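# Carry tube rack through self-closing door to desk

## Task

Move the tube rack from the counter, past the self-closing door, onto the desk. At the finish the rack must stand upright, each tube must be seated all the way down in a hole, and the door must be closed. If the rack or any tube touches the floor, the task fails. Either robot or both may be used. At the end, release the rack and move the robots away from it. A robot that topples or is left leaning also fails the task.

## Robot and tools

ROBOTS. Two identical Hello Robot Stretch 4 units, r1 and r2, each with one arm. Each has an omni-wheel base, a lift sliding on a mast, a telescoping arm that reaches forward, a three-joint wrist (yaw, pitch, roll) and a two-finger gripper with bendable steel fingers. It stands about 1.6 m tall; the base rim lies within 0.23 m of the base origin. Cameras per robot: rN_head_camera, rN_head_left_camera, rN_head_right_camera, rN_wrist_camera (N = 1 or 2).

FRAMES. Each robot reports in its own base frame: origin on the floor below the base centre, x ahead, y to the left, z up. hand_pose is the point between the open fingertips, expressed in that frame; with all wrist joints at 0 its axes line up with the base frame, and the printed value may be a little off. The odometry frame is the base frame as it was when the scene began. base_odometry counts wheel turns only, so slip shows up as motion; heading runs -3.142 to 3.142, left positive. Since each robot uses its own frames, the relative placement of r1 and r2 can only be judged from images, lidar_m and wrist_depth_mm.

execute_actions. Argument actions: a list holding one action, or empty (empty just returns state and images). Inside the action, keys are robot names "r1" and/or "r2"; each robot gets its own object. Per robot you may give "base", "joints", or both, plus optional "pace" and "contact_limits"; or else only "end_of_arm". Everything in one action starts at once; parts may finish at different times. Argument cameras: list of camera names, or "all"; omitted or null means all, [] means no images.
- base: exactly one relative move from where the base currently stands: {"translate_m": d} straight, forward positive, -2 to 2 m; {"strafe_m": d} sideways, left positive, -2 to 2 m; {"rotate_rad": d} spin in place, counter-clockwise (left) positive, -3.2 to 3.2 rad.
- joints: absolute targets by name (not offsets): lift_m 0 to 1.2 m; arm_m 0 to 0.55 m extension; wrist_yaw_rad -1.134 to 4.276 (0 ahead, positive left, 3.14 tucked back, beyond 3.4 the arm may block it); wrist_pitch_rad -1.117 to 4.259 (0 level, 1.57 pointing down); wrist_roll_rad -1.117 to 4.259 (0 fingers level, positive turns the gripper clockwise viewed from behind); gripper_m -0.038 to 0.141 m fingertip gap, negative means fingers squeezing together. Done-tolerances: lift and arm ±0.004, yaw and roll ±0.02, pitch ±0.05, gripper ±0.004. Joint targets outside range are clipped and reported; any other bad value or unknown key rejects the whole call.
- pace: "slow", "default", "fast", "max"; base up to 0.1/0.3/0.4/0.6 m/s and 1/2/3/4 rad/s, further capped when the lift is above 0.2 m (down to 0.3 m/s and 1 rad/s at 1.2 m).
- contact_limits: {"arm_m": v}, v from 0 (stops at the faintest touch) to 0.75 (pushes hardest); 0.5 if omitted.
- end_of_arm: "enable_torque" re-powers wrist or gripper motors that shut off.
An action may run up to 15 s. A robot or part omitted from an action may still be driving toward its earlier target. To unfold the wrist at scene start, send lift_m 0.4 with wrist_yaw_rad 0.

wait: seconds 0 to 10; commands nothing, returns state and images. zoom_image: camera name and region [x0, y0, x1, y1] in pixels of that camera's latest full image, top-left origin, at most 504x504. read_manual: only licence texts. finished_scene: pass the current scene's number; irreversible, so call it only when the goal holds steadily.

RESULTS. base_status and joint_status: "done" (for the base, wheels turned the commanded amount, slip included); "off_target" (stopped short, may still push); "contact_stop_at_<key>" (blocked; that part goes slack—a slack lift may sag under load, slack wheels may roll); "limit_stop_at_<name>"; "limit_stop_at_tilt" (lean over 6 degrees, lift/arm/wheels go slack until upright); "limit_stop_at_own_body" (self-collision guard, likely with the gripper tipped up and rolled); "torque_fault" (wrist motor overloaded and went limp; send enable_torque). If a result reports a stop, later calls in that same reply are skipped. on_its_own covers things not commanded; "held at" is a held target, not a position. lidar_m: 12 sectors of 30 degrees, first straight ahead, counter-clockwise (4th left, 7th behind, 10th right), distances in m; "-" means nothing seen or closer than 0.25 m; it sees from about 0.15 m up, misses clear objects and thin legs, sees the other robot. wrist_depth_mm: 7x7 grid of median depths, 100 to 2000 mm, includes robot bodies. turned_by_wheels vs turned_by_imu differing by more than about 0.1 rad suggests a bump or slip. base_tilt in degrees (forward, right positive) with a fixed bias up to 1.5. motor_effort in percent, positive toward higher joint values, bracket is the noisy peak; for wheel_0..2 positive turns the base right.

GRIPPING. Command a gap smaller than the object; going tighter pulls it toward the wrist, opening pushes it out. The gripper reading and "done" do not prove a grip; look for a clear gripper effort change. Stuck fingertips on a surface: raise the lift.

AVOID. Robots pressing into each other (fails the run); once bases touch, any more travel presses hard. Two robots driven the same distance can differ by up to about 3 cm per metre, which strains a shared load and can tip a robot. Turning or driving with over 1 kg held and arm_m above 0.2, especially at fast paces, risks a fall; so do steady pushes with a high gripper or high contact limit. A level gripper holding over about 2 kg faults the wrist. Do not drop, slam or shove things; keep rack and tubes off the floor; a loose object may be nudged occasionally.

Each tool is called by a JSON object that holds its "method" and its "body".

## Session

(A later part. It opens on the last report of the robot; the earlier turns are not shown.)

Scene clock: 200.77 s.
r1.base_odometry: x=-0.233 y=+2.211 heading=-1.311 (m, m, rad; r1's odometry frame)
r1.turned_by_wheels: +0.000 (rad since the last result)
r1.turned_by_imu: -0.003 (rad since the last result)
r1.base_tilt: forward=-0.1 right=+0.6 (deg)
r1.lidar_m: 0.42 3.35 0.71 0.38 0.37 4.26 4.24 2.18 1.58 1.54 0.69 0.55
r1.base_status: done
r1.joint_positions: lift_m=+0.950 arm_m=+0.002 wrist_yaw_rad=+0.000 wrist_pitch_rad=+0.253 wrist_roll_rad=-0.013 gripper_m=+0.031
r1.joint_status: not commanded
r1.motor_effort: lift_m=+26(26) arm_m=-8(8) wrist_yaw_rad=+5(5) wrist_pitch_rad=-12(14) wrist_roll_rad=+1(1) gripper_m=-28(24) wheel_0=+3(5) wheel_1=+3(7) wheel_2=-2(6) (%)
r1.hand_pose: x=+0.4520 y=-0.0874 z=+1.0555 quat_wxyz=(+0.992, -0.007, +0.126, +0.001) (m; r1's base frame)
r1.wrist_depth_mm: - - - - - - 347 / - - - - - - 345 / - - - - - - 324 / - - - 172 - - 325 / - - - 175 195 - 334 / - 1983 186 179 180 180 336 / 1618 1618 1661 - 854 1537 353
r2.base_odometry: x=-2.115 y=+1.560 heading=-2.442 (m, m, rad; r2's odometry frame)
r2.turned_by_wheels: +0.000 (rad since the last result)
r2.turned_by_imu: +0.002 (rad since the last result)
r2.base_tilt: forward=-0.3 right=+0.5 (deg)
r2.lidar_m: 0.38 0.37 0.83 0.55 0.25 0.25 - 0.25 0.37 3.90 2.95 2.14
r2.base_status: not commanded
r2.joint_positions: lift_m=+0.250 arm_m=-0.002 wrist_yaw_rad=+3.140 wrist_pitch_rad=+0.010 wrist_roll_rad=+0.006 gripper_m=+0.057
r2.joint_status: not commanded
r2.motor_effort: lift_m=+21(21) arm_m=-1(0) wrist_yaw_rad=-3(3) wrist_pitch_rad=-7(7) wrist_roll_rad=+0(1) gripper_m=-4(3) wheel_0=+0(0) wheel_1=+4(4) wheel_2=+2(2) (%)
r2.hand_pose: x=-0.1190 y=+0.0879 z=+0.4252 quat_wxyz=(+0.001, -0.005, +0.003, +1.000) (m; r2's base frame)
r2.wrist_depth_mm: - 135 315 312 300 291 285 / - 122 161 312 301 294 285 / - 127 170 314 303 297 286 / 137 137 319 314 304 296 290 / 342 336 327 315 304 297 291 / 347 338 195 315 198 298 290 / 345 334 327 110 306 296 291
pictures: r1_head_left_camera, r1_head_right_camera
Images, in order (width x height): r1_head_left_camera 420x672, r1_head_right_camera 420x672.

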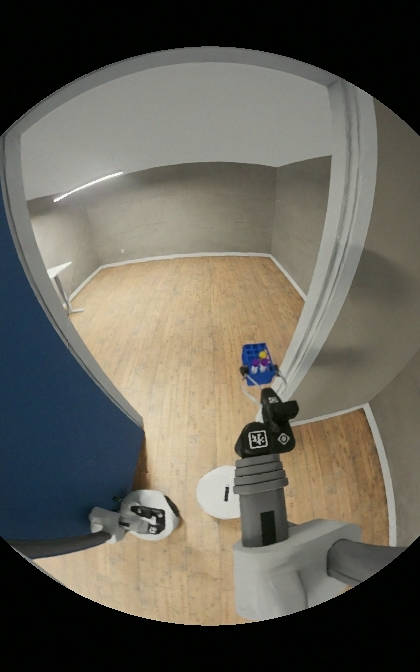

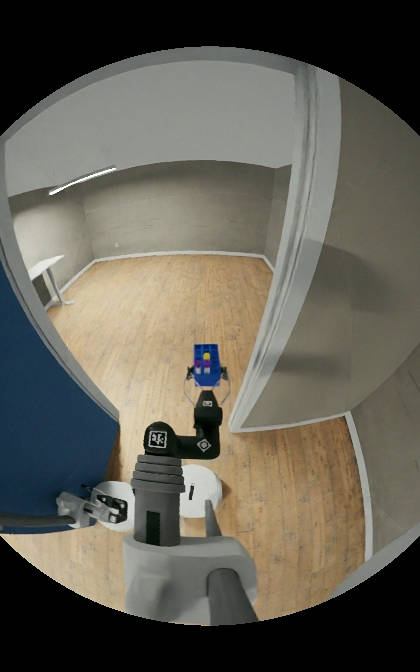

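{"method": "execute_actions", "body": {"actions": [{"r1":{"base":{"translate_m":0.12},"pace":"slow"}}], "cameras": []}}

{"method": "execute_actions", "body": {"actions": [{"r1":{"base":{"strafe_m":0.08},"pace":"slow"}}], "cameras": ["r1_head_left_camera","r1_head_right_camera"]}}

Scene clock: 205.00 s.
r1.base_odometry: x=-0.202 y=+2.095 heading=-1.311 (m, m, rad; r1's odometry frame)
r1.turned_by_wheels: +0.000 (rad since the last result)
r1.turned_by_imu: -0.002 (rad since the last result)
r1.base_tilt: forward=-0.2 right=+0.6 (deg)
r1.lidar_m: 0.42 3.34 0.70 0.53 0.43 0.50 - 2.18 1.60 1.42 0.53 0.48
r1.base_status: done
r1.joint_positions: lift_m=+0.950 arm_m=+0.002 wrist_yaw_rad=+0.000 wrist_pitch_rad=+0.253 wrist_roll_rad=-0.013 gripper_m=+0.031
r1.joint_status: not commanded
r1.motor_effort: lift_m=+26(26) arm_m=-8(8) wrist_yaw_rad=+3(3) wrist_pitch_rad=-11(10) wrist_roll_rad=+0(0) gripper_m=-25(26) wheel_0=+1(5) wheel_1=+3(5) wheel_2=-2(1) (%)
r1.hand_pose: x=+0.4520 y=-0.0874 z=+1.0555 quat_wxyz=(+0.992, -0.007, +0.126, +0.001) (m; r1's base frame)
r1.wrist_depth_mm: - - - - - - - / - - - - - - - / - - - - - - - / - - - 173 - - - / - - - 175 195 - - / - 1921 187 179 180 180 1863 / 1661 1618 1618 - 842 1537 1499
r2.base_odometry: x=-2.115 y=+1.560 heading=-2.442 (m, m, rad; r2's odometry frame)
r2.turned_by_wheels: +0.000 (rad since the last result)
r2.turned_by_imu: +0.002 (rad since the last result)
r2.base_tilt: forward=-0.3 right=+0.4 (deg)
r2.lidar_m: 0.52 0.40 0.50 0.55 0.25 0.25 - 0.25 0.36 3.89 2.95 2.15
r2.base_status: not commanded
r2.joint_positions: lift_m=+0.250 arm_m=-0.002 wrist_yaw_rad=+3.140 wrist_pitch_rad=+0.010 wrist_roll_rad=+0.006 gripper_m=+0.057
r2.joint_status: not commanded
r2.motor_effort: lift_m=+21(21) arm_m=-1(1) wrist_yaw_rad=-1(1) wrist_pitch_rad=-7(8) wrist_roll_rad=-1(0) gripper_m=-4(5) wheel_0=-1(0) wheel_1=+4(4) wheel_2=+2(2) (%)
r2.hand_pose: x=-0.1190 y=+0.0879 z=+0.4252 quat_wxyz=(+0.001, -0.005, +0.003, +1.000) (m; r2's base frame)
r2.wrist_depth_mm: - 135 315 312 301 290 286 / - 122 161 310 303 294 286 / - 126 170 314 303 297 289 / 138 137 317 314 306 296 289 / 343 336 324 315 303 298 289 / 345 338 194 315 198 298 291 / 347 334 329 110 306 297 291
pictures: none
No camera images: the call's "cameras" was empty. Leave "cameras" out to get every camera's image.

Scene clock: 206.93 s.
r1.base_odometry: x=-0.125 y=+2.115 heading=-1.311 (m, m, rad; r1's odometry frame)
r1.turned_by_wheels: +0.000 (rad since the last result)
r1.turned_by_imu: -0.001 (rad since the last result)
r1.base_tilt: forward=-0.1 right=+0.7 (deg)
r1.lidar_m: 0.43 3.31 0.62 0.52 0.36 0.38 - 2.31 1.69 1.44 0.51 0.50
r1.base_status: done
r1.joint_positions: lift_m=+0.950 arm_m=+0.002 wrist_yaw_rad=+0.000 wrist_pitch_rad=+0.253 wrist_roll_rad=-0.013 gripper_m=+0.031
r1.joint_status: not commanded
r1.motor_effort: lift_m=+26(26) arm_m=-8(8) wrist_yaw_rad=+4(4) wrist_pitch_rad=-12(12) wrist_roll_rad=-1(0) gripper_m=-25(25) wheel_0=-2(6) wheel_1=+1(7) wheel_2=+0(3) (%)
r1.hand_pose: x=+0.4520 y=-0.0874 z=+1.0555 quat_wxyz=(+0.992, -0.007, +0.126, +0.001) (m; r1's base frame)
r1.wrist_depth_mm: - - - - - - - / - - - - - - - / - - - - - - - / - - - 173 - - - / - - - 176 195 - - / - 1921 186 179 181 179 1863 / 1576 1618 1661 - 831 1576 1537
r2.base_odometry: x=-2.115 y=+1.560 heading=-2.442 (m, m, rad; r2's odometry frame)
r2.turned_by_wheels: +0.000 (rad since the last result)
r2.turned_by_imu: +0.001 (rad since the last result)
r2.base_tilt: forward=-0.3 right=+0.4 (deg)
r2.lidar_m: 0.52 0.35 0.38 0.56 0.26 0.25 - 0.25 0.35 3.88 2.93 2.14
r2.base_status: not commanded
r2.joint_positions: lift_m=+0.250 arm_m=-0.002 wrist_yaw_rad=+3.140 wrist_pitch_rad=+0.010 wrist_roll_rad=+0.006 gripper_m=+0.057
r2.joint_status: not commanded
r2.motor_effort: lift_m=+21(20) arm_m=-1(1) wrist_yaw_rad=+1(3) wrist_pitch_rad=-8(7) wrist_roll_rad=-1(1) gripper_m=-1(3) wheel_0=+0(0) wheel_1=+4(4) wheel_2=+2(2) (%)
r2.hand_pose: x=-0.1190 y=+0.0879 z=+0.4252 quat_wxyz=(+0.001, -0.005, +0.003, +1.000) (m; r2's base frame)
r2.wrist_depth_mm: - 135 315 310 301 293 286 / - 122 161 312 301 296 286 / - 127 170 310 304 294 287 / 138 138 322 315 304 296 290 / 342 336 325 314 303 298 290 / 347 338 194 317 198 298 290 / 347 336 329 110 309 297 291
pictures: r1_head_left_camera, r1_head_right_camera
Images, in order (width x height): r1_head_left_camera 420x672, r1_head_right_camera 420x672.

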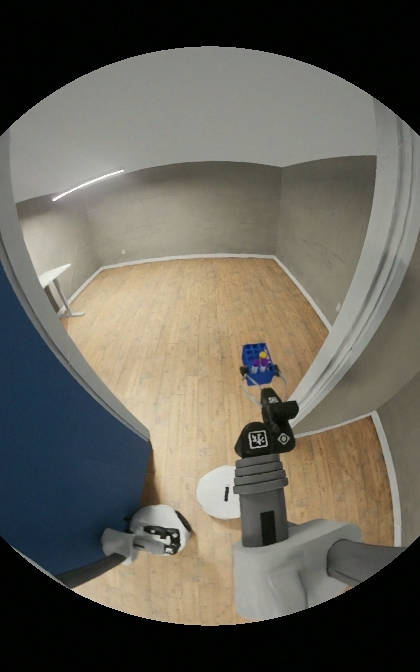

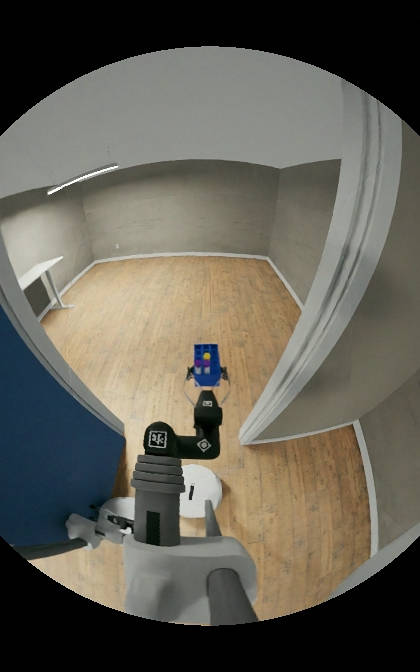

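Jamb now ≈0.35 right. Go through.

{"method": "execute_actions", "body": {"actions": [{"r1":{"base":{"translate_m":0.3},"pace":"slow"}}], "cameras": ["r1_head_left_camera","r1_head_right_camera"]}}

Scene clock: 212.00 s.
r1.base_odometry: x=-0.048 y=+1.825 heading=-1.311 (m, m, rad; r1's odometry frame)
r1.turned_by_wheels: +0.000 (rad since the last result)
r1.turned_by_imu: -0.002 (rad since the last result)
r1.base_tilt: forward=-0.2 right=+0.6 (deg)
r1.lidar_m: 0.42 4.32 0.64 0.56 0.58 0.55 - 2.30 1.70 0.36 0.37 2.37
r1.base_status: done
r1.joint_positions: lift_m=+0.950 arm_m=+0.002 wrist_yaw_rad=+0.000 wrist_pitch_rad=+0.253 wrist_roll_rad=-0.013 gripper_m=+0.031
r1.joint_status: not commanded
r1.motor_effort: lift_m=+26(26) arm_m=-8(8) wrist_yaw_rad=+2(4) wrist_pitch_rad=-12(14) wrist_roll_rad=+2(0) gripper_m=-26(24) wheel_0=+2(4) wheel_1=+4(5) wheel_2=-1(5) (%)
r1.hand_pose: x=+0.4520 y=-0.0874 z=+1.0555 quat_wxyz=(+0.992, -0.007, +0.126, +0.001) (m; r1's base frame)
r1.wrist_depth_mm: - - - - - - - / - - - - - - - / - - - - - - - / - - - 172 - - - / - - - 175 196 - - / - 1921 186 179 180 180 1808 / 1708 1618 1661 - 854 1537 1537
r2.base_odometry: x=-2.115 y=+1.560 heading=-2.442 (m, m, rad; r2's odometry frame)
r2.turned_by_wheels: +0.000 (rad since the last result)
r2.turned_by_imu: +0.002 (rad since the last result)
r2.base_tilt: forward=-0.2 right=+0.3 (deg)
r2.lidar_m: 2.08 0.58 0.55 0.53 0.25 0.25 - 0.25 0.33 3.91 2.95 2.15
r2.base_status: not commanded
r2.joint_positions: lift_m=+0.250 arm_m=-0.002 wrist_yaw_rad=+3.140 wrist_pitch_rad=+0.010 wrist_roll_rad=+0.006 gripper_m=+0.057
r2.joint_status: not commanded
r2.motor_effort: lift_m=+21(21) arm_m=+0(1) wrist_yaw_rad=-2(2) wrist_pitch_rad=-7(7) wrist_roll_rad=+0(0) gripper_m=-5(1) wheel_0=+0(0) wheel_1=+4(4) wheel_2=+2(2) (%)
r2.hand_pose: x=-0.1190 y=+0.0879 z=+0.4252 quat_wxyz=(+0.001, -0.005, +0.003, +1.000) (m; r2's base frame)
r2.wrist_depth_mm: - 135 314 310 300 291 286 / - 122 162 310 303 293 286 / - 127 171 312 303 294 287 / 138 137 319 315 304 294 287 / 342 334 327 314 303 298 290 / 345 338 194 315 197 298 293 / 347 336 329 110 307 297 294
pictures: r1_head_left_camera, r1_head_right_camera
Images, in order (width x height): r1_head_left_camera 420x672, r1_head_right_camera 420x672.

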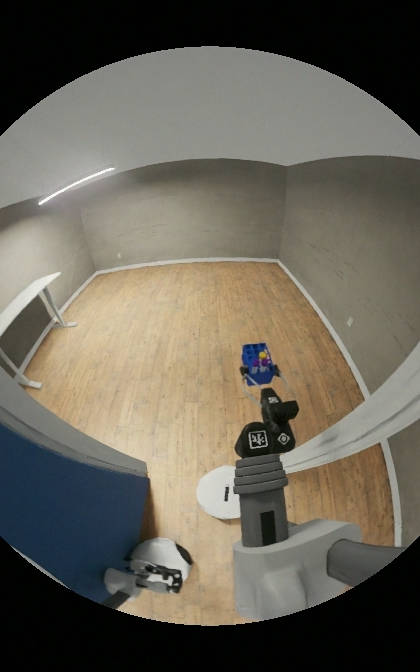

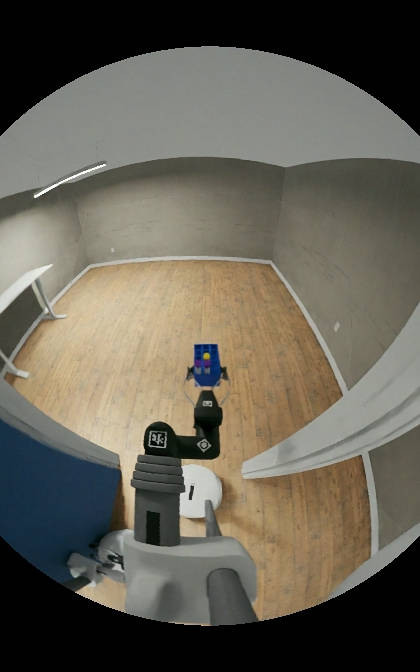

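{"method": "execute_actions", "body": {"actions": [{"r1":{"base":{"translate_m":1.5}}}], "cameras": []}}

{"method": "execute_actions", "body": {"actions": [{"r1":{"base":{"rotate_rad":1.57},"pace":"slow"},"r2":{"base":{"translate_m":0.45},"pace":"slow"}}], "cameras": ["r1_head_camera","r1_head_left_camera","r2_head_left_camera","r2_head_right_camera"]}}

Scene clock: 219.90 s.
r1.base_odometry: x=+0.338 y=+0.376 heading=-1.310 (m, m, rad; r1's odometry frame)
r1.turned_by_wheels: +0.000 (rad since the last result)
r1.turned_by_imu: -0.008 (rad since the last result)
r1.base_tilt: forward=-0.2 right=+0.6 (deg)
r1.lidar_m: 0.41 2.84 2.32 2.26 1.80 1.39 1.94 1.32 1.72 1.63 1.72 2.37
r1.base_status: done
r1.joint_positions: lift_m=+0.950 arm_m=+0.002 wrist_yaw_rad=+0.000 wrist_pitch_rad=+0.253 wrist_roll_rad=-0.013 gripper_m=+0.031
r1.joint_status: not commanded
r1.motor_effort: lift_m=+26(26) arm_m=-8(8) wrist_yaw_rad=+4(3) wrist_pitch_rad=-11(12) wrist_roll_rad=+0(1) gripper_m=-24(27) wheel_0=+1(5) wheel_1=+1(7) wheel_2=+1(11) (%)
r1.hand_pose: x=+0.4520 y=-0.0874 z=+1.0555 quat_wxyz=(+0.992, -0.007, +0.126, +0.001) (m; r1's base frame)
r1.wrist_depth_mm: - - - - - - - / - - - - - - - / - - - - - - - / - - - 173 - - - / - - - 175 195 - - / - 1983 186 179 181 180 1808 / 1618 1618 1661 - 831 1537 1537
r2.base_odometry: x=-2.115 y=+1.560 heading=-2.442 (m, m, rad; r2's odometry frame)
r2.turned_by_wheels: +0.000 (rad since the last result)
r2.turned_by_imu: +0.003 (rad since the last result)
r2.base_tilt: forward=-0.3 right=+0.3 (deg)
r2.lidar_m: 2.06 1.10 1.97 0.56 0.26 0.25 - 0.25 0.36 3.89 2.94 2.15
r2.base_status: not commanded
r2.joint_positions: lift_m=+0.250 arm_m=-0.002 wrist_yaw_rad=+3.140 wrist_pitch_rad=+0.010 wrist_roll_rad=+0.006 gripper_m=+0.057
r2.joint_status: not commanded
r2.motor_effort: lift_m=+21(21) arm_m=-1(1) wrist_yaw_rad=+1(0) wrist_pitch_rad=-7(7) wrist_roll_rad=+0(0) gripper_m=-3(5) wheel_0=+0(0) wheel_1=+4(4) wheel_2=+3(2) (%)
r2.hand_pose: x=-0.1190 y=+0.0879 z=+0.4252 quat_wxyz=(+0.001, -0.005, +0.003, +1.000) (m; r2's base frame)
r2.wrist_depth_mm: - 135 315 309 301 291 286 / - 122 161 312 303 293 287 / - 127 170 312 304 294 287 / 137 138 319 314 304 296 289 / 342 336 322 317 303 297 290 / 345 336 195 315 198 298 290 / 345 336 332 110 307 297 291
pictures: none
No camera images: the call's "cameras" was empty. Leave "cameras" out to get every camera's image.

Scene clock: 225.70 s.
r1.base_odometry: x=+0.338 y=+0.376 heading=+0.259 (m, m, rad; r1's odometry frame)
r1.turned_by_wheels: +1.569 (rad since the last result)
r1.turned_by_imu: +1.553 (rad since the last result)
r1.base_tilt: forward=-0.1 right=+0.6 (deg)
r1.lidar_m: 0.42 1.78 1.39 1.73 1.32 1.71 1.65 1.72 2.41 2.74 2.83 2.37
r1.base_status: done
r1.joint_positions: lift_m=+0.950 arm_m=+0.002 wrist_yaw_rad=+0.000 wrist_pitch_rad=+0.253 wrist_roll_rad=-0.013 gripper_m=+0.031
r1.joint_status: not commanded
r1.motor_effort: lift_m=+25(26) arm_m=-8(8) wrist_yaw_rad=+3(4) wrist_pitch_rad=-12(10) wrist_roll_rad=+1(1) gripper_m=-26(27) wheel_0=-3(5) wheel_1=-4(5) wheel_2=-2(7) (%)
r1.hand_pose: x=+0.4520 y=-0.0874 z=+1.0555 quat_wxyz=(+0.992, -0.007, +0.126, +0.001) (m; r1's base frame)
r1.wrist_depth_mm: 1921 - - - - - - / 1921 - - - - - - / - - - - - - - / 1863 - - 172 - - - / 1921 - - 176 196 - - / 1863 1921 186 179 180 180 1808 / 1661 1618 1661 - 854 1499 1499
r2.base_odometry: x=-2.459 y=+1.270 heading=-2.442 (m, m, rad; r2's odometry frame)
r2.turned_by_wheels: +0.000 (rad since the last result)
r2.turned_by_imu: +0.001 (rad since the last result)
r2.base_tilt: forward=-0.2 right=+0.4 (deg)
r2.lidar_m: 1.60 1.00 0.78 1.90 0.60 0.26 0.25 2.64 0.25 3.90 2.30 1.69
r2.base_status: done
r2.joint_positions: lift_m=+0.250 arm_m=-0.002 wrist_yaw_rad=+3.140 wrist_pitch_rad=+0.010 wrist_roll_rad=+0.006 gripper_m=+0.057
r2.joint_status: not commanded
r2.motor_effort: lift_m=+21(21) arm_m=-1(1) wrist_yaw_rad=+0(0) wrist_pitch_rad=-7(8) wrist_roll_rad=-1(1) gripper_m=-3(6) wheel_0=+2(6) wheel_1=-3(7) wheel_2=+4(2) (%)
r2.hand_pose: x=-0.1190 y=+0.0879 z=+0.4252 quat_wxyz=(+0.001, -0.005, +0.003, +1.000) (m; r2's base frame)
r2.wrist_depth_mm: - 135 343 377 421 477 544 / - 122 161 382 424 480 549 / - 127 170 379 424 480 544 / 138 137 334 379 427 480 544 / 289 317 345 384 427 480 554 / 293 314 195 379 198 484 559 / 293 309 342 110 430 492 554
pictures: r1_head_camera, r1_head_left_camera, r2_head_left_camera, r2_head_right_camera
Images, in order (width x height): r1_head_camera 420x560, r1_head_left_camera 420x672, r2_head_left_camera 420x672, r2_head_right_camera 420x672.

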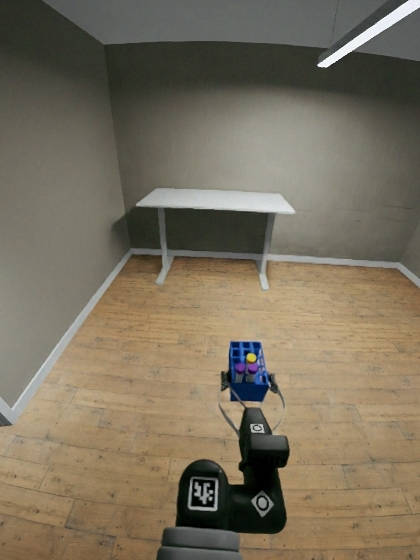

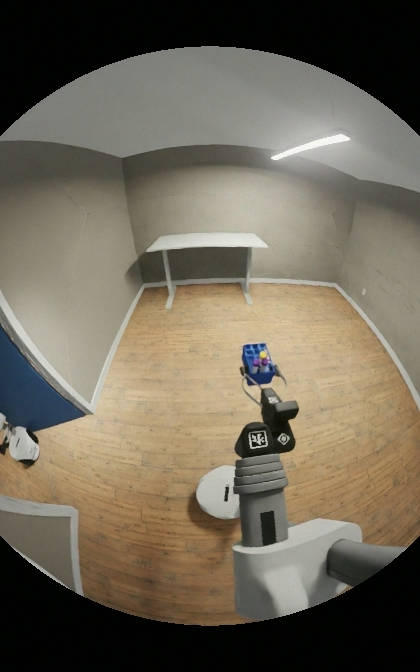

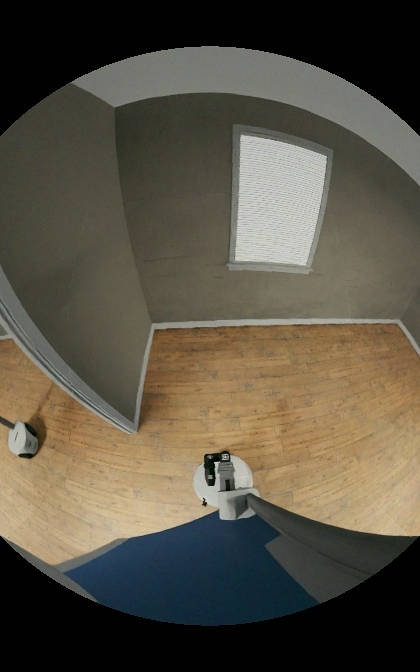

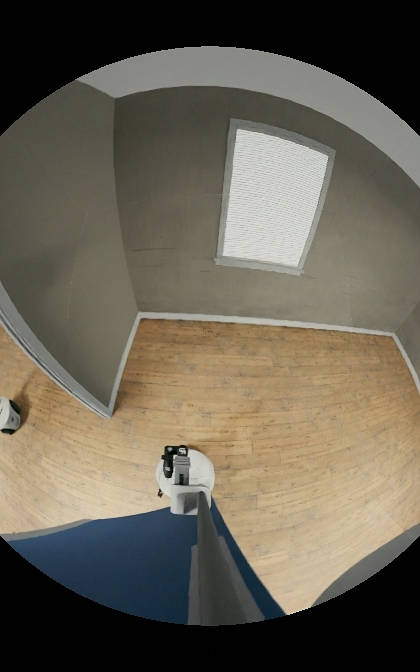

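{"method": "execute_actions", "body": {"actions": [{"r1":{"base":{"translate_m":1.2}},"r2":{"base":{"strafe_m":0.45},"pace":"slow"}}], "cameras": ["r1_head_camera","r2_head_left_camera","r2_head_right_camera"]}}

Scene clock: 232.57 s.
r1.base_odometry: x=+1.498 y=+0.684 heading=+0.259 (m, m, rad; r1's odometry frame)
r1.turned_by_wheels: +0.000 (rad since the last result)
r1.turned_by_imu: -0.006 (rad since the last result)
r1.base_tilt: forward=-0.1 right=+0.6 (deg)
r1.lidar_m: 0.44 1.12 1.29 1.24 1.31 2.01 2.87 2.98 2.86 2.74 2.66 1.12
r1.base_status: done
r1.joint_positions: lift_m=+0.950 arm_m=+0.002 wrist_yaw_rad=+0.000 wrist_pitch_rad=+0.253 wrist_roll_rad=-0.013 gripper_m=+0.031
r1.joint_status: not commanded
r1.motor_effort: lift_m=+26(26) arm_m=-8(8) wrist_yaw_rad=+4(4) wrist_pitch_rad=-10(12) wrist_roll_rad=+1(0) gripper_m=-26(25) wheel_0=+1(5) wheel_1=+1(5) wheel_2=+0(9) (%)
r1.hand_pose: x=+0.4520 y=-0.0874 z=+1.0555 quat_wxyz=(+0.992, -0.007, +0.126, +0.001) (m; r1's base frame)
r1.wrist_depth_mm: 1537 1537 1537 1537 1499 1499 1464 / 1576 1618 1618 1576 1537 1537 1537 / 1618 1464 1366 1255 1229 1182 1576 / 1661 1308 917 173 1756 1708 1708 / 1808 1808 1808 176 195 1756 1808 / 1863 1430 186 179 180 180 1808 / 1661 1661 1618 - 854 1499 1499
r2.base_odometry: x=-2.169 y=+0.926 heading=-2.442 (m, m, rad; r2's odometry frame)
r2.turned_by_wheels: +0.000 (rad since the last result)
r2.turned_by_imu: +0.001 (rad since the last result)
r2.base_tilt: forward=-0.2 right=+0.3 (deg)
r2.lidar_m: 1.01 0.46 2.41 4.39 1.80 0.39 0.25 - 0.25 0.25 0.43 1.71
r2.base_status: done
r2.joint_positions: lift_m=+0.250 arm_m=-0.002 wrist_yaw_rad=+3.140 wrist_pitch_rad=+0.010 wrist_roll_rad=+0.006 gripper_m=+0.057
r2.joint_status: not commanded
r2.motor_effort: lift_m=+21(20) arm_m=-1(1) wrist_yaw_rad=-1(2) wrist_pitch_rad=-7(6) wrist_roll_rad=+0(1) gripper_m=-3(7) wheel_0=-1(6) wheel_1=-8(9) wheel_2=+10(10) (%)
r2.hand_pose: x=-0.1190 y=+0.0879 z=+0.4252 quat_wxyz=(+0.001, -0.005, +0.003, +1.000) (m; r2's base frame)
r2.wrist_depth_mm: - 135 397 480 615 - - / - 122 160 484 621 - - / - 126 170 480 609 - - / 137 138 368 480 615 - - / 287 338 389 484 627 - - / 293 330 194 473 198 1281 1430 / 294 325 392 110 621 917 1025
pictures: r1_head_camera, r2_head_left_camera, r2_head_right_camera
Images, in order (width x height): r1_head_camera 420x560, r2_head_left_camera 420x672, r2_head_right_camera 420x672.

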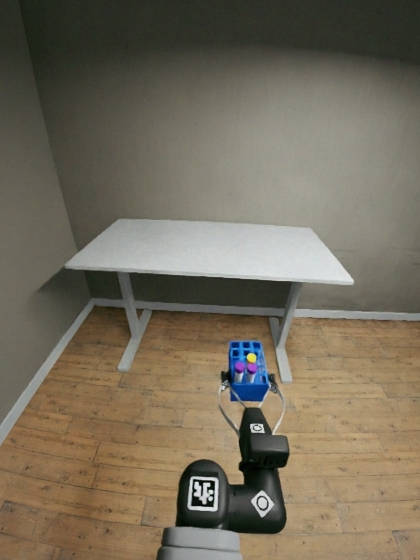

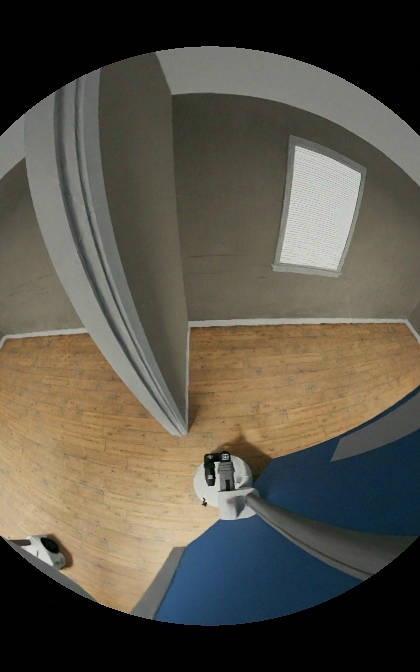

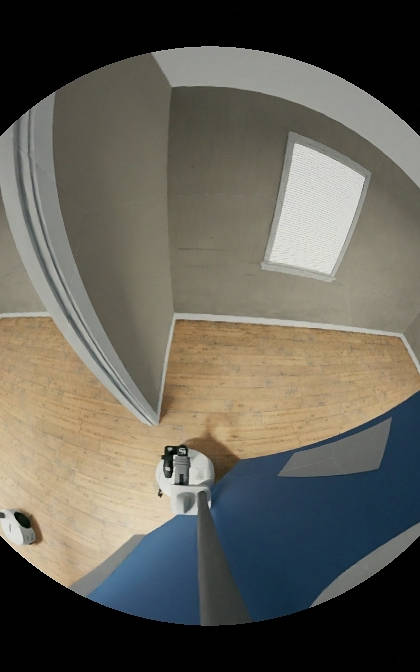

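{"method": "execute_actions", "body": {"actions": [{"r1":{"base":{"translate_m":0.5}},"r2":{"base":{"strafe_m":0.3},"pace":"slow"}}], "cameras": ["r1_head_camera","r2_head_left_camera"]}}

Scene clock: 238.00 s.
r1.base_odometry: x=+1.982 y=+0.812 heading=+0.259 (m, m, rad; r1's odometry frame)
r1.turned_by_wheels: +0.000 (rad since the last result)
r1.turned_by_imu: -0.004 (rad since the last result)
r1.base_tilt: forward=-0.1 right=+0.6 (deg)
r1.lidar_m: 0.40 0.60 0.84 1.24 1.31 1.95 3.41 3.51 2.84 2.73 0.83 0.60
r1.base_status: done
r1.joint_positions: lift_m=+0.950 arm_m=+0.002 wrist_yaw_rad=+0.000 wrist_pitch_rad=+0.253 wrist_roll_rad=-0.013 gripper_m=+0.031
r1.joint_status: not commanded
r1.motor_effort: lift_m=+26(26) arm_m=-8(8) wrist_yaw_rad=+3(4) wrist_pitch_rad=-12(11) wrist_roll_rad=-1(0) gripper_m=-26(25) wheel_0=+0(6) wheel_1=+2(7) wheel_2=-1(7) (%)
r1.hand_pose: x=+0.4520 y=-0.0874 z=+1.0555 quat_wxyz=(+0.992, -0.007, +0.126, +0.001) (m; r1's base frame)
r1.wrist_depth_mm: 1078 1078 1060 1042 1060 1025 1025 / 1118 1098 1098 1098 1098 1098 1060 / 1138 1182 1160 1118 1118 1098 1118 / 778 750 676 173 627 661 654 / 512 504 466 175 195 469 452 / 418 413 186 179 180 180 798 / 1397 1430 1397 - 778 1366 1336
r2.base_odometry: x=-1.976 y=+0.696 heading=-2.442 (m, m, rad; r2's odometry frame)
r2.turned_by_wheels: -0.001 (rad since the last result)
r2.turned_by_imu: +0.001 (rad since the last result)
r2.base_tilt: forward=-0.2 right=+0.4 (deg)
r2.lidar_m: 0.37 1.73 2.39 4.08 2.09 1.95 0.33 0.25 - 0.25 0.26 1.74
r2.base_status: done
r2.joint_positions: lift_m=+0.250 arm_m=-0.002 wrist_yaw_rad=+3.140 wrist_pitch_rad=+0.010 wrist_roll_rad=+0.006 gripper_m=+0.057
r2.joint_status: not commanded
r2.motor_effort: lift_m=+20(21) arm_m=-1(1) wrist_yaw_rad=+0(0) wrist_pitch_rad=-7(7) wrist_roll_rad=-1(0) gripper_m=-5(6) wheel_0=+8(13) wheel_1=-13(12) wheel_2=-2(10) (%)
r2.hand_pose: x=-0.1190 y=+0.0879 z=+0.4252 quat_wxyz=(+0.001, -0.005, +0.003, +1.000) (m; r2's base frame)
r2.wrist_depth_mm: - 136 580 715 - - - / - 122 161 715 - - - / - 127 171 715 - - - / 137 138 496 723 - - - / 324 424 549 723 - - 1708 / 336 410 195 723 198 1499 1499 / 332 392 549 110 1060 976 1025
pictures: r1_head_camera, r2_head_left_camera
Images, in order (width x height): r1_head_camera 420x560, r2_head_left_camera 420x672.

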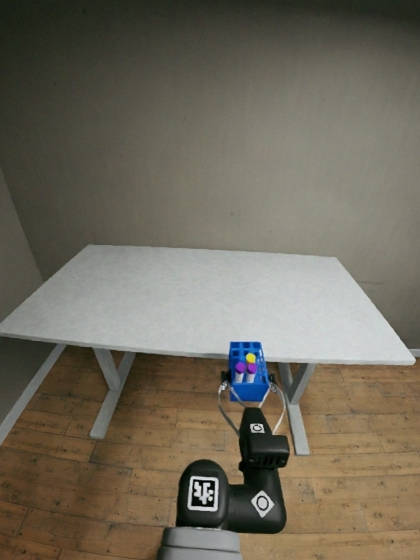

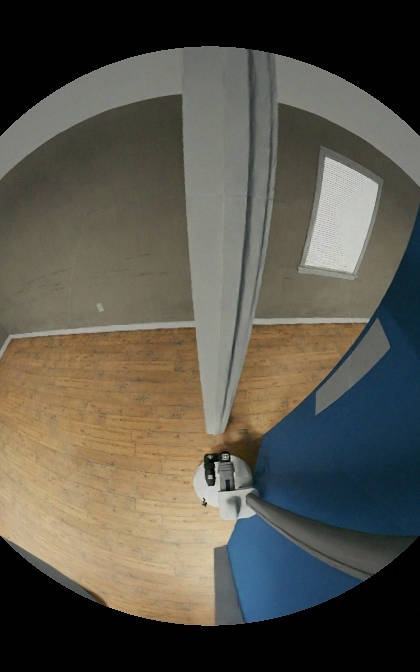

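{"method": "execute_actions", "body": {"actions": [{"r1":{"base":{"translate_m":0.13},"joints":{"arm_m":0.27},"pace":"slow"},"r2":{"base":{"strafe_m":0.8},"pace":"slow"}}], "cameras": ["r1_head_camera","r2_head_left_camera","r2_head_right_camera"]}}

action 0: r2: "base": strafe_m = 0.8 would last too long for one action: at the pace "slow" strafe_m can be at most 0.78 in either direction: name a faster pace, or command the rest in another action

{"method": "execute_actions", "body": {"actions": [{"r1":{"base":{"translate_m":0.13},"joints":{"arm_m":0.27},"pace":"slow"},"r2":{"base":{"strafe_m":0.6},"pace":"slow"}}], "cameras": ["r1_head_camera","r2_head_left_camera","r2_head_right_camera"]}}

Scene clock: 247.77 s.
r1.base_odometry: x=+2.107 y=+0.845 heading=+0.259 (m, m, rad; r1's odometry frame)
r1.turned_by_wheels: +0.000 (rad since the last result)
r1.turned_by_imu: -0.004 (rad since the last result)
r1.base_tilt: forward=-0.1 right=+0.7 (deg)
r1.lidar_m: 0.45 0.46 0.66 1.24 1.29 1.74 3.53 3.66 2.86 2.74 0.61 0.47
r1.base_status: done
r1.joint_positions: lift_m=+0.950 arm_m=+0.269 wrist_yaw_rad=+0.000 wrist_pitch_rad=+0.253 wrist_roll_rad=-0.013 gripper_m=+0.031
r1.joint_status: all done
r1.motor_effort: lift_m=+26(25) arm_m=+8(8) wrist_yaw_rad=+4(2) wrist_pitch_rad=-12(10) wrist_roll_rad=+0(1) gripper_m=-26(28) wheel_0=+1(5) wheel_1=+3(6) wheel_2=-4(3) (%)
r1.hand_pose: x=+0.7188 y=-0.0874 z=+1.0555 quat_wxyz=(+0.992, -0.007, +0.126, +0.001) (m; r1's base frame)
r1.wrist_depth_mm: 707 691 699 699 699 683 683 / 732 732 732 732 715 707 707 / 778 768 759 750 750 750 741 / 759 741 661 173 621 668 647 / 504 496 462 176 195 459 449 / 373 357 186 179 180 181 340 / 303 298 303 - 235 286 283
r2.base_odometry: x=-1.589 y=+0.237 heading=-2.442 (m, m, rad; r2's odometry frame)
r2.turned_by_wheels: +0.000 (rad since the last result)
r2.turned_by_imu: +0.004 (rad since the last result)
r2.base_tilt: forward=-0.2 right=+0.3 (deg)
r2.lidar_m: 1.65 1.74 2.39 3.49 3.65 1.76 1.90 0.78 0.58 0.56 0.59 0.73
r2.base_status: done
r2.joint_positions: lift_m=+0.250 arm_m=-0.002 wrist_yaw_rad=+3.140 wrist_pitch_rad=+0.010 wrist_roll_rad=+0.006 gripper_m=+0.057
r2.joint_status: not commanded
r2.motor_effort: lift_m=+20(20) arm_m=-1(1) wrist_yaw_rad=-3(3) wrist_pitch_rad=-7(7) wrist_roll_rad=-1(0) gripper_m=-4(4) wheel_0=-2(11) wheel_1=+3(12) wheel_2=+1(5) (%)
r2.hand_pose: x=-0.1190 y=+0.0879 z=+0.4252 quat_wxyz=(+0.001, -0.005, +0.003, +1.000) (m; r2's base frame)
r2.wrist_depth_mm: - 135 - - - - - / - 122 161 - - - - / - 127 171 - - - - / 138 137 1808 - - - - / 820 1281 - - - 1808 - / 866 1205 194 1576 198 1499 1499 / 866 991 1060 110 1025 960 1025
pictures: r1_head_camera, r2_head_left_camera, r2_head_right_camera
Images, in order (width x height): r1_head_camera 420x560, r2_head_left_camera 420x672, r2_head_right_camera 420x672.

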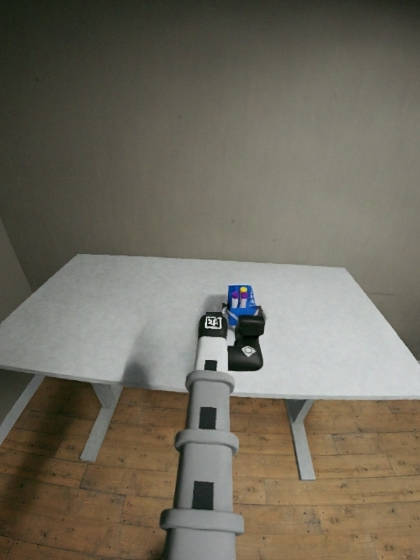

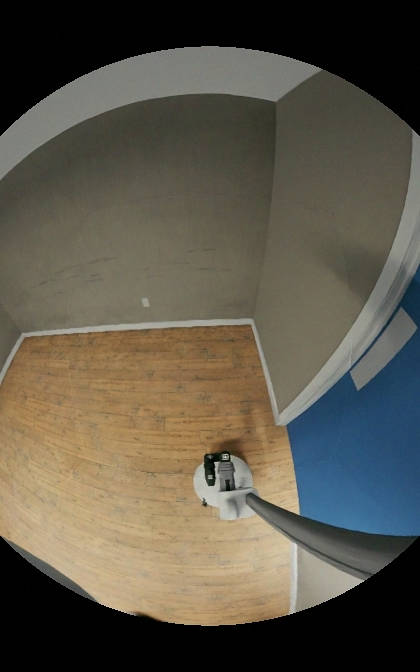

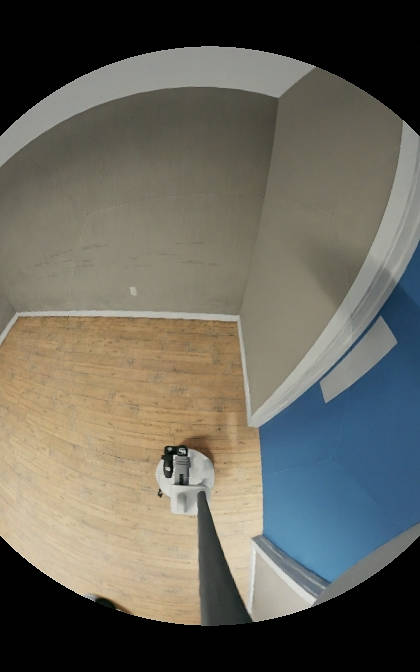

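{"method": "execute_actions", "body": {"actions": [{"r1":{"joints":{"lift_m":0.905},"pace":"slow"},"r2":{"base":{"strafe_m":0.4},"pace":"slow"}}], "cameras": ["r1_wrist_camera","r2_head_right_camera"]}}

Scene clock: 256.67 s.
r1.base_odometry: x=+2.107 y=+0.845 heading=+0.259 (m, m, rad; r1's odometry frame)
r1.turned_by_wheels: +0.000 (rad since the last result)
r1.turned_by_imu: -0.003 (rad since the last result)
r1.base_tilt: forward=-0.2 right=+0.6 (deg)
r1.lidar_m: 0.45 0.47 0.63 1.25 1.31 1.66 1.62 3.65 2.85 2.74 0.63 0.47
r1.base_status: not commanded
r1.joint_positions: lift_m=+0.905 arm_m=+0.269 wrist_yaw_rad=+0.000 wrist_pitch_rad=+0.253 wrist_roll_rad=-0.013 gripper_m=+0.031
r1.joint_status: all done
r1.motor_effort: lift_m=+16(26) arm_m=+8(8) wrist_yaw_rad=+3(3) wrist_pitch_rad=-11(12) wrist_roll_rad=-1(1) gripper_m=-25(25) wheel_0=+1(1) wheel_1=+3(3) wheel_2=-3(4) (%)
r1.hand_pose: x=+0.7188 y=-0.0874 z=+1.0113 quat_wxyz=(+0.992, -0.007, +0.126, +0.001) (m; r1's base frame)
r1.wrist_depth_mm: 715 699 699 699 691 683 676 / 732 732 732 723 723 707 699 / 778 768 759 750 750 741 741 / 603 585 525 172 492 525 517 / 399 397 370 176 195 364 353 / 297 281 186 179 180 180 274 / 241 235 241 - 205 226 225
r2.base_odometry: x=-1.332 y=-0.069 heading=-2.442 (m, m, rad; r2's odometry frame)
r2.turned_by_wheels: +0.000 (rad since the last result)
r2.turned_by_imu: +0.004 (rad since the last result)
r2.base_tilt: forward=-0.3 right=+0.4 (deg)
r2.lidar_m: 1.65 1.76 2.43 3.09 3.22 1.64 1.63 1.29 1.00 0.96 0.98 1.32
r2.base_status: done
r2.joint_positions: lift_m=+0.250 arm_m=-0.002 wrist_yaw_rad=+3.140 wrist_pitch_rad=+0.010 wrist_roll_rad=+0.006 gripper_m=+0.057
r2.joint_status: not commanded
r2.motor_effort: lift_m=+21(20) arm_m=-1(1) wrist_yaw_rad=-1(0) wrist_pitch_rad=-7(7) wrist_roll_rad=-1(1) gripper_m=-8(4) wheel_0=-2(9) wheel_1=+5(9) wheel_2=+1(2) (%)
r2.hand_pose: x=-0.1190 y=+0.0879 z=+0.4252 quat_wxyz=(+0.001, -0.005, +0.003, +1.000) (m; r2's base frame)
r2.wrist_depth_mm: - 135 - - - - - / - 122 161 - - - - / - 127 170 - - - - / 137 138 - - - - - / 1366 - - - 1808 - - / 1366 1537 195 1499 198 1464 1430 / 976 1008 1042 110 1042 976 1025
pictures: r1_wrist_camera, r2_head_right_camera
Images, in order (width x height): r1_wrist_camera 616x392, r2_head_right_camera 420x672.

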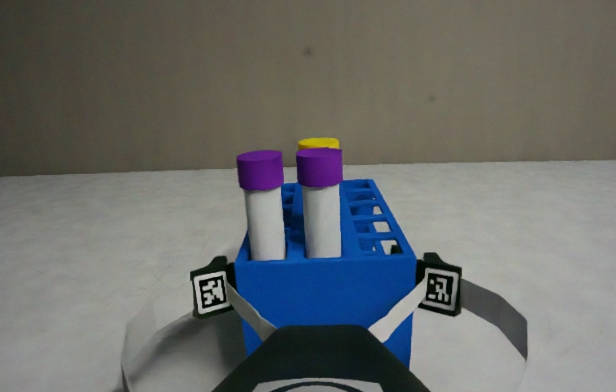

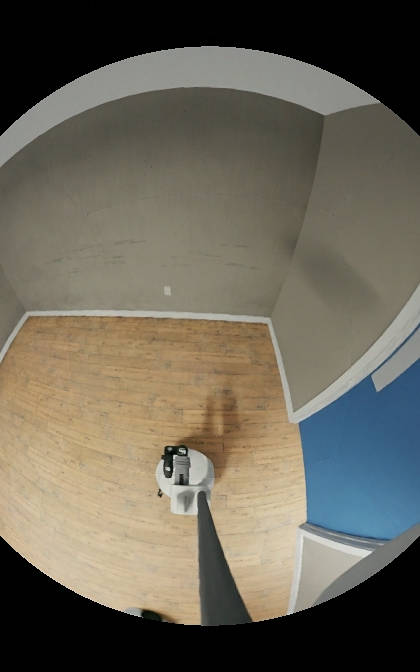

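{"method": "execute_actions", "body": {"actions": [{"r1":{"joints":{"lift_m":0.894},"pace":"slow"}}], "cameras": ["r1_wrist_camera"]}}

Scene clock: 258.53 s.
r1.base_odometry: x=+2.107 y=+0.845 heading=+0.259 (m, m, rad; r1's odometry frame)
r1.turned_by_wheels: +0.000 (rad since the last result)
r1.turned_by_imu: -0.001 (rad since the last result)
r1.base_tilt: forward=-0.2 right=+0.6 (deg)
r1.lidar_m: 0.45 0.48 0.67 1.25 1.30 1.66 1.62 3.66 2.84 2.74 0.61 0.46
r1.base_status: not commanded
r1.joint_positions: lift_m=+0.894 arm_m=+0.269 wrist_yaw_rad=+0.000 wrist_pitch_rad=+0.253 wrist_roll_rad=-0.013 gripper_m=+0.031
r1.joint_status: all done
r1.motor_effort: lift_m=+16(16) arm_m=+8(8) wrist_yaw_rad=+4(4) wrist_pitch_rad=-10(12) wrist_roll_rad=-1(2) gripper_m=-23(23) wheel_0=+1(2) wheel_1=+3(3) wheel_2=-4(4) (%)
r1.hand_pose: x=+0.7188 y=-0.0874 z=+1.0003 quat_wxyz=(+0.992, -0.007, +0.126, +0.001) (m; r1's base frame)
r1.wrist_depth_mm: 707 691 691 699 699 707 676 / 732 741 723 723 723 715 707 / 778 768 768 741 741 750 741 / 564 554 488 172 469 488 480 / 373 366 345 175 195 343 332 / 277 264 186 179 181 181 255 / 224 220 225 - 199 212 213
r2.base_odometry: x=-1.332 y=-0.069 heading=-2.442 (m, m, rad; r2's odometry frame)
r2.turned_by_wheels: +0.000 (rad since the last result)
r2.turned_by_imu: +0.001 (rad since the last result)
r2.base_tilt: forward=-0.3 right=+0.3 (deg)
r2.lidar_m: 1.65 1.74 2.42 3.08 3.24 1.65 1.61 1.28 1.00 0.96 1.00 1.31
r2.base_status: not commanded
r2.joint_positions: lift_m=+0.250 arm_m=-0.002 wrist_yaw_rad=+3.140 wrist_pitch_rad=+0.010 wrist_roll_rad=+0.006 gripper_m=+0.057
r2.joint_status: not commanded
r2.motor_effort: lift_m=+21(20) arm_m=-1(1) wrist_yaw_rad=-1(1) wrist_pitch_rad=-7(7) wrist_roll_rad=+0(1) gripper_m=-1(2) wheel_0=-2(2) wheel_1=+5(6) wheel_2=+1(1) (%)
r2.hand_pose: x=-0.1190 y=+0.0879 z=+0.4252 quat_wxyz=(+0.001, -0.005, +0.003, +1.000) (m; r2's base frame)
r2.wrist_depth_mm: - 135 - - - - - / - 122 161 - - - - / - 127 170 - - - - / 137 137 - - - - - / 1336 - - - 1863 - - / 1336 1618 194 1499 197 1499 1464 / 976 991 1042 110 1060 960 1025
pictures: r1_wrist_camera
Images, in order (width x height): r1_wrist_camera 616x392.

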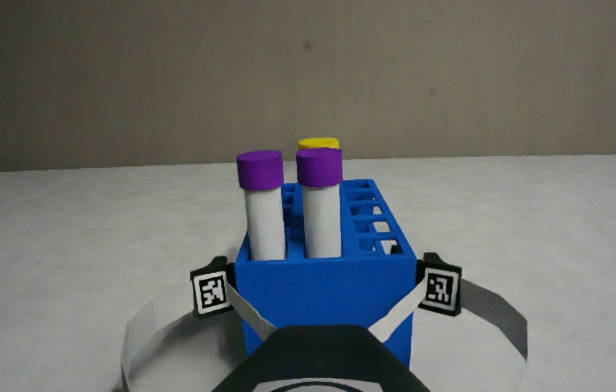

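Depth matches the grasp height. A touch lower, then release.

{"method": "execute_actions", "body": {"actions": [{"r1":{"joints":{"lift_m":0.889},"pace":"slow"}}], "cameras": []}}

{"method": "execute_actions", "body": {"actions": [{"r1":{"joints":{"gripper_m":0.14},"pace":"slow"}}], "cameras": ["r1_wrist_camera","r1_head_camera"]}}

Scene clock: 260.37 s.
r1.base_odometry: x=+2.107 y=+0.845 heading=+0.259 (m, m, rad; r1's odometry frame)
r1.turned_by_wheels: +0.000 (rad since the last result)
r1.turned_by_imu: -0.001 (rad since the last result)
r1.base_tilt: forward=-0.2 right=+0.6 (deg)
r1.lidar_m: 0.44 0.46 0.66 1.24 1.30 1.66 1.63 3.63 2.85 2.74 0.65 0.47
r1.base_status: not commanded
r1.joint_positions: lift_m=+0.890 arm_m=+0.269 wrist_yaw_rad=+0.000 wrist_pitch_rad=+0.251 wrist_roll_rad=-0.013 gripper_m=+0.031
r1.joint_status: all done
r1.motor_effort: lift_m=+15(16) arm_m=+8(8) wrist_yaw_rad=+2(3) wrist_pitch_rad=-2(12) wrist_roll_rad=+0(1) gripper_m=-26(27) wheel_0=+2(2) wheel_1=+3(3) wheel_2=-4(4) (%)
r1.hand_pose: x=+0.7190 y=-0.0874 z=+0.9962 quat_wxyz=(+0.992, -0.007, +0.125, +0.001) (m; r1's base frame)
r1.wrist_depth_mm: 699 707 699 707 691 691 683 / 732 741 723 723 715 723 715 / 768 759 759 750 732 741 723 / 564 549 492 174 455 488 477 / 373 364 336 176 194 338 330 / 273 259 186 179 180 180 251 / 220 216 220 - 196 208 209
r2.base_odometry: x=-1.332 y=-0.069 heading=-2.442 (m, m, rad; r2's odometry frame)
r2.turned_by_wheels: +0.000 (rad since the last result)
r2.turned_by_imu: +0.001 (rad since the last result)
r2.base_tilt: forward=-0.2 right=+0.3 (deg)
r2.lidar_m: 1.67 1.74 2.41 3.07 3.23 1.65 1.62 1.27 1.02 0.96 0.99 1.29
r2.base_status: not commanded
r2.joint_positions: lift_m=+0.250 arm_m=-0.002 wrist_yaw_rad=+3.140 wrist_pitch_rad=+0.010 wrist_roll_rad=+0.006 gripper_m=+0.057
r2.joint_status: not commanded
r2.motor_effort: lift_m=+21(20) arm_m=-1(1) wrist_yaw_rad=-3(1) wrist_pitch_rad=-8(7) wrist_roll_rad=+0(1) gripper_m=-3(6) wheel_0=-2(2) wheel_1=+5(5) wheel_2=+1(1) (%)
r2.hand_pose: x=-0.1190 y=+0.0879 z=+0.4252 quat_wxyz=(+0.001, -0.005, +0.003, +1.000) (m; r2's base frame)
r2.wrist_depth_mm: - 136 - - - - - / - 122 161 - - - - / - 127 170 - - - - / 137 138 - - - - - / 1397 - - - 1863 - - / 1366 1537 194 1499 198 1464 1499 / 1025 991 1060 110 1042 960 1025
pictures: none
No camera images: the call's "cameras" was empty. Leave "cameras" out to get every camera's image.

Scene clock: 265.10 s.
r1.base_odometry: x=+2.107 y=+0.845 heading=+0.259 (m, m, rad; r1's odometry frame)
r1.turned_by_wheels: +0.000 (rad since the last result)
r1.turned_by_imu: -0.002 (rad since the last result)
r1.base_tilt: forward=-0.2 right=+0.6 (deg)
r1.lidar_m: 0.44 0.45 0.66 1.25 1.31 1.68 1.62 3.65 2.85 2.74 0.64 0.46
r1.base_status: not commanded
r1.joint_positions: lift_m=+0.889 arm_m=+0.269 wrist_yaw_rad=+0.000 wrist_pitch_rad=+0.252 wrist_roll_rad=-0.013 gripper_m=+0.140
r1.joint_status: all done
r1.motor_effort: lift_m=+15(15) arm_m=+8(8) wrist_yaw_rad=+3(3) wrist_pitch_rad=-7(6) wrist_roll_rad=+0(1) gripper_m=-1(21) wheel_0=+1(2) wheel_1=+3(3) wheel_2=-4(4) (%)
r1.hand_pose: x=+0.7189 y=-0.0874 z=+0.9958 quat_wxyz=(+0.992, -0.007, +0.126, +0.001) (m; r1's base frame)
r1.wrist_depth_mm: 707 707 699 691 691 683 691 / 732 732 732 723 723 715 715 / 778 778 759 750 741 732 741 / 554 544 517 189 449 480 466 / 366 359 315 190 193 312 325 / 271 258 223 193 198 232 250 / 218 215 223 - 208 206 207
r2.base_odometry: x=-1.332 y=-0.069 heading=-2.442 (m, m, rad; r2's odometry frame)
r2.turned_by_wheels: +0.000 (rad since the last result)
r2.turned_by_imu: +0.002 (rad since the last result)
r2.base_tilt: forward=-0.3 right=+0.4 (deg)
r2.lidar_m: 1.66 1.77 2.43 3.08 3.21 1.63 1.62 1.28 0.99 0.95 0.98 1.30
r2.base_status: not commanded
r2.joint_positions: lift_m=+0.250 arm_m=-0.002 wrist_yaw_rad=+3.140 wrist_pitch_rad=+0.010 wrist_roll_rad=+0.006 gripper_m=+0.057
r2.joint_status: not commanded
r2.motor_effort: lift_m=+21(21) arm_m=-1(1) wrist_yaw_rad=-3(3) wrist_pitch_rad=-7(8) wrist_roll_rad=-1(1) gripper_m=-3(7) wheel_0=-2(2) wheel_1=+5(5) wheel_2=+1(1) (%)
r2.hand_pose: x=-0.1190 y=+0.0879 z=+0.4252 quat_wxyz=(+0.001, -0.005, +0.003, +1.000) (m; r2's base frame)
r2.wrist_depth_mm: - 135 - - - - - / - 122 161 - - - - / - 126 170 - - - - / 137 138 - - - - - / 1366 - - - 1921 - - / 1336 1576 194 1537 198 1499 1464 / 976 1008 1042 110 1042 976 1025
pictures: r1_head_camera, r1_wrist_camera
Images, in order (width x height): r1_head_camera 420x560, r1_wrist_camera 616x392.

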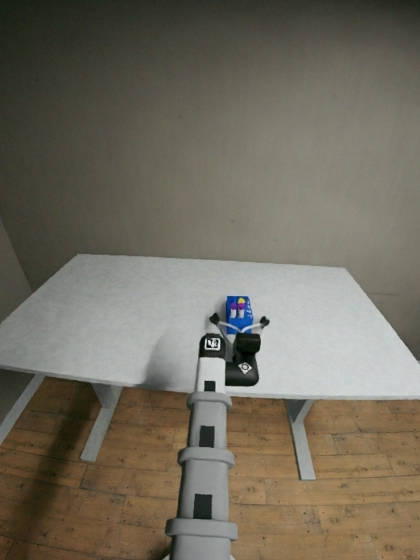

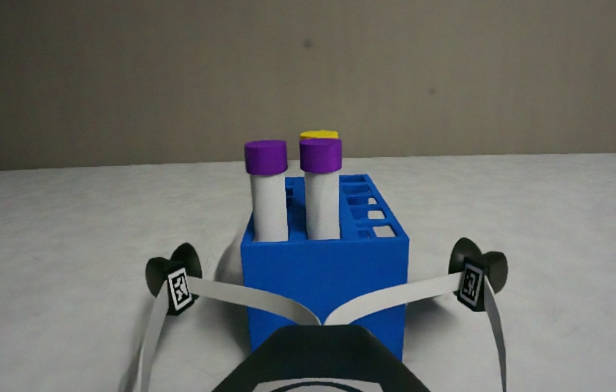

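{"method": "execute_actions", "body": {"actions": [{"r1":{"joints":{"arm_m":0.12},"pace":"slow"}}], "cameras": ["r1_wrist_camera","r2_head_right_camera"]}}

{"method": "zoom_image", "body": {"camera": "r1_wrist_camera", "region": [230,100,410,300]}}

Scene clock: 269.70 s.
r1.base_odometry: x=+2.107 y=+0.845 heading=+0.259 (m, m, rad; r1's odometry frame)
r1.turned_by_wheels: +0.000 (rad since the last result)
r1.turned_by_imu: -0.002 (rad since the last result)
r1.base_tilt: forward=-0.2 right=+0.6 (deg)
r1.lidar_m: 0.43 0.46 0.65 1.25 1.31 1.67 1.63 3.65 2.85 2.73 0.63 0.51
r1.base_status: not commanded
r1.joint_positions: lift_m=+0.889 arm_m=+0.121 wrist_yaw_rad=+0.000 wrist_pitch_rad=+0.252 wrist_roll_rad=-0.013 gripper_m=+0.140
r1.joint_status: all done
r1.motor_effort: lift_m=+15(15) arm_m=-8(9) wrist_yaw_rad=+4(4) wrist_pitch_rad=-8(8) wrist_roll_rad=+0(0) gripper_m=-1(0) wheel_0=+1(1) wheel_1=+3(3) wheel_2=-4(4) (%)
r1.hand_pose: x=+0.5717 y=-0.0874 z=+0.9957 quat_wxyz=(+0.992, -0.007, +0.126, +0.001) (m; r1's base frame)
r1.wrist_depth_mm: 842 854 831 820 831 820 809 / 866 866 854 878 854 854 854 / 917 904 904 357 904 878 866 / 554 544 530 332 455 480 477 / 366 362 357 343 342 310 325 / 272 258 244 251 239 234 250 / 220 216 224 - 217 208 208
r2.base_odometry: x=-1.332 y=-0.069 heading=-2.442 (m, m, rad; r2's odometry frame)
r2.turned_by_wheels: +0.000 (rad since the last result)
r2.turned_by_imu: +0.002 (rad since the last result)
r2.base_tilt: forward=-0.3 right=+0.3 (deg)
r2.lidar_m: 1.67 1.73 2.40 3.08 3.25 1.66 1.64 1.28 0.99 0.96 0.97 1.29
r2.base_status: not commanded
r2.joint_positions: lift_m=+0.250 arm_m=-0.002 wrist_yaw_rad=+3.140 wrist_pitch_rad=+0.010 wrist_roll_rad=+0.006 gripper_m=+0.057
r2.joint_status: not commanded
r2.motor_effort: lift_m=+21(21) arm_m=-1(1) wrist_yaw_rad=-4(3) wrist_pitch_rad=-7(8) wrist_roll_rad=-1(1) gripper_m=-3(4) wheel_0=-2(2) wheel_1=+5(5) wheel_2=+1(1) (%)
r2.hand_pose: x=-0.1190 y=+0.0879 z=+0.4252 quat_wxyz=(+0.001, -0.005, +0.003, +1.000) (m; r2's base frame)
r2.wrist_depth_mm: - 135 - - - - - / - 122 160 - - - - / - 127 170 - - - - / 138 138 - - - - - / 1336 - - - 1756 - - / 1336 1537 195 1464 197 1499 1499 / 976 991 1042 110 1042 976 1008
pictures: r1_wrist_camera, r2_head_right_camera
Images, in order (width x height): r1_wrist_camera 616x392, r2_head_right_camera 420x672.

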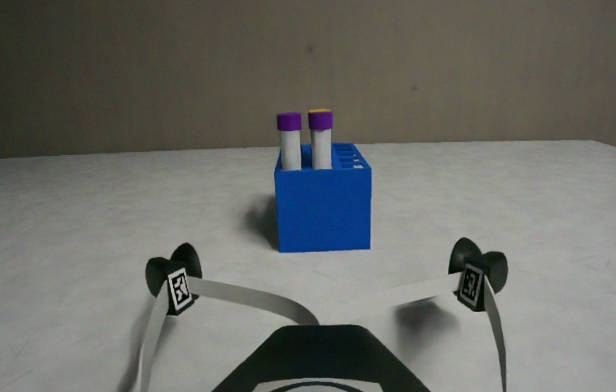

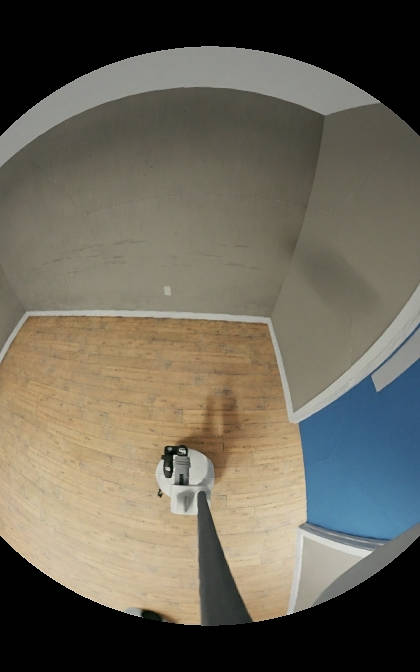

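Region (230, 100, 410, 300) of r1_wrist_camera's 616x392 image, scaled by 2.520; it fills the left 454 columns of this view, and the rest is white.

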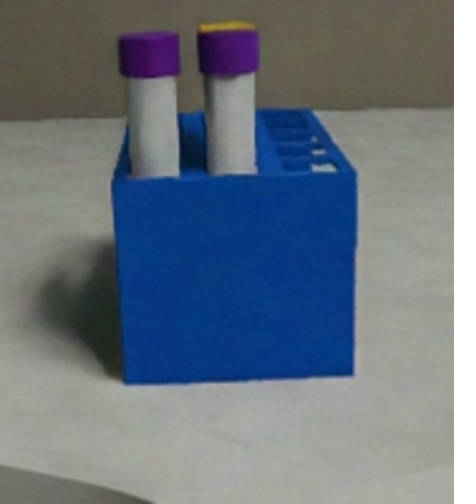

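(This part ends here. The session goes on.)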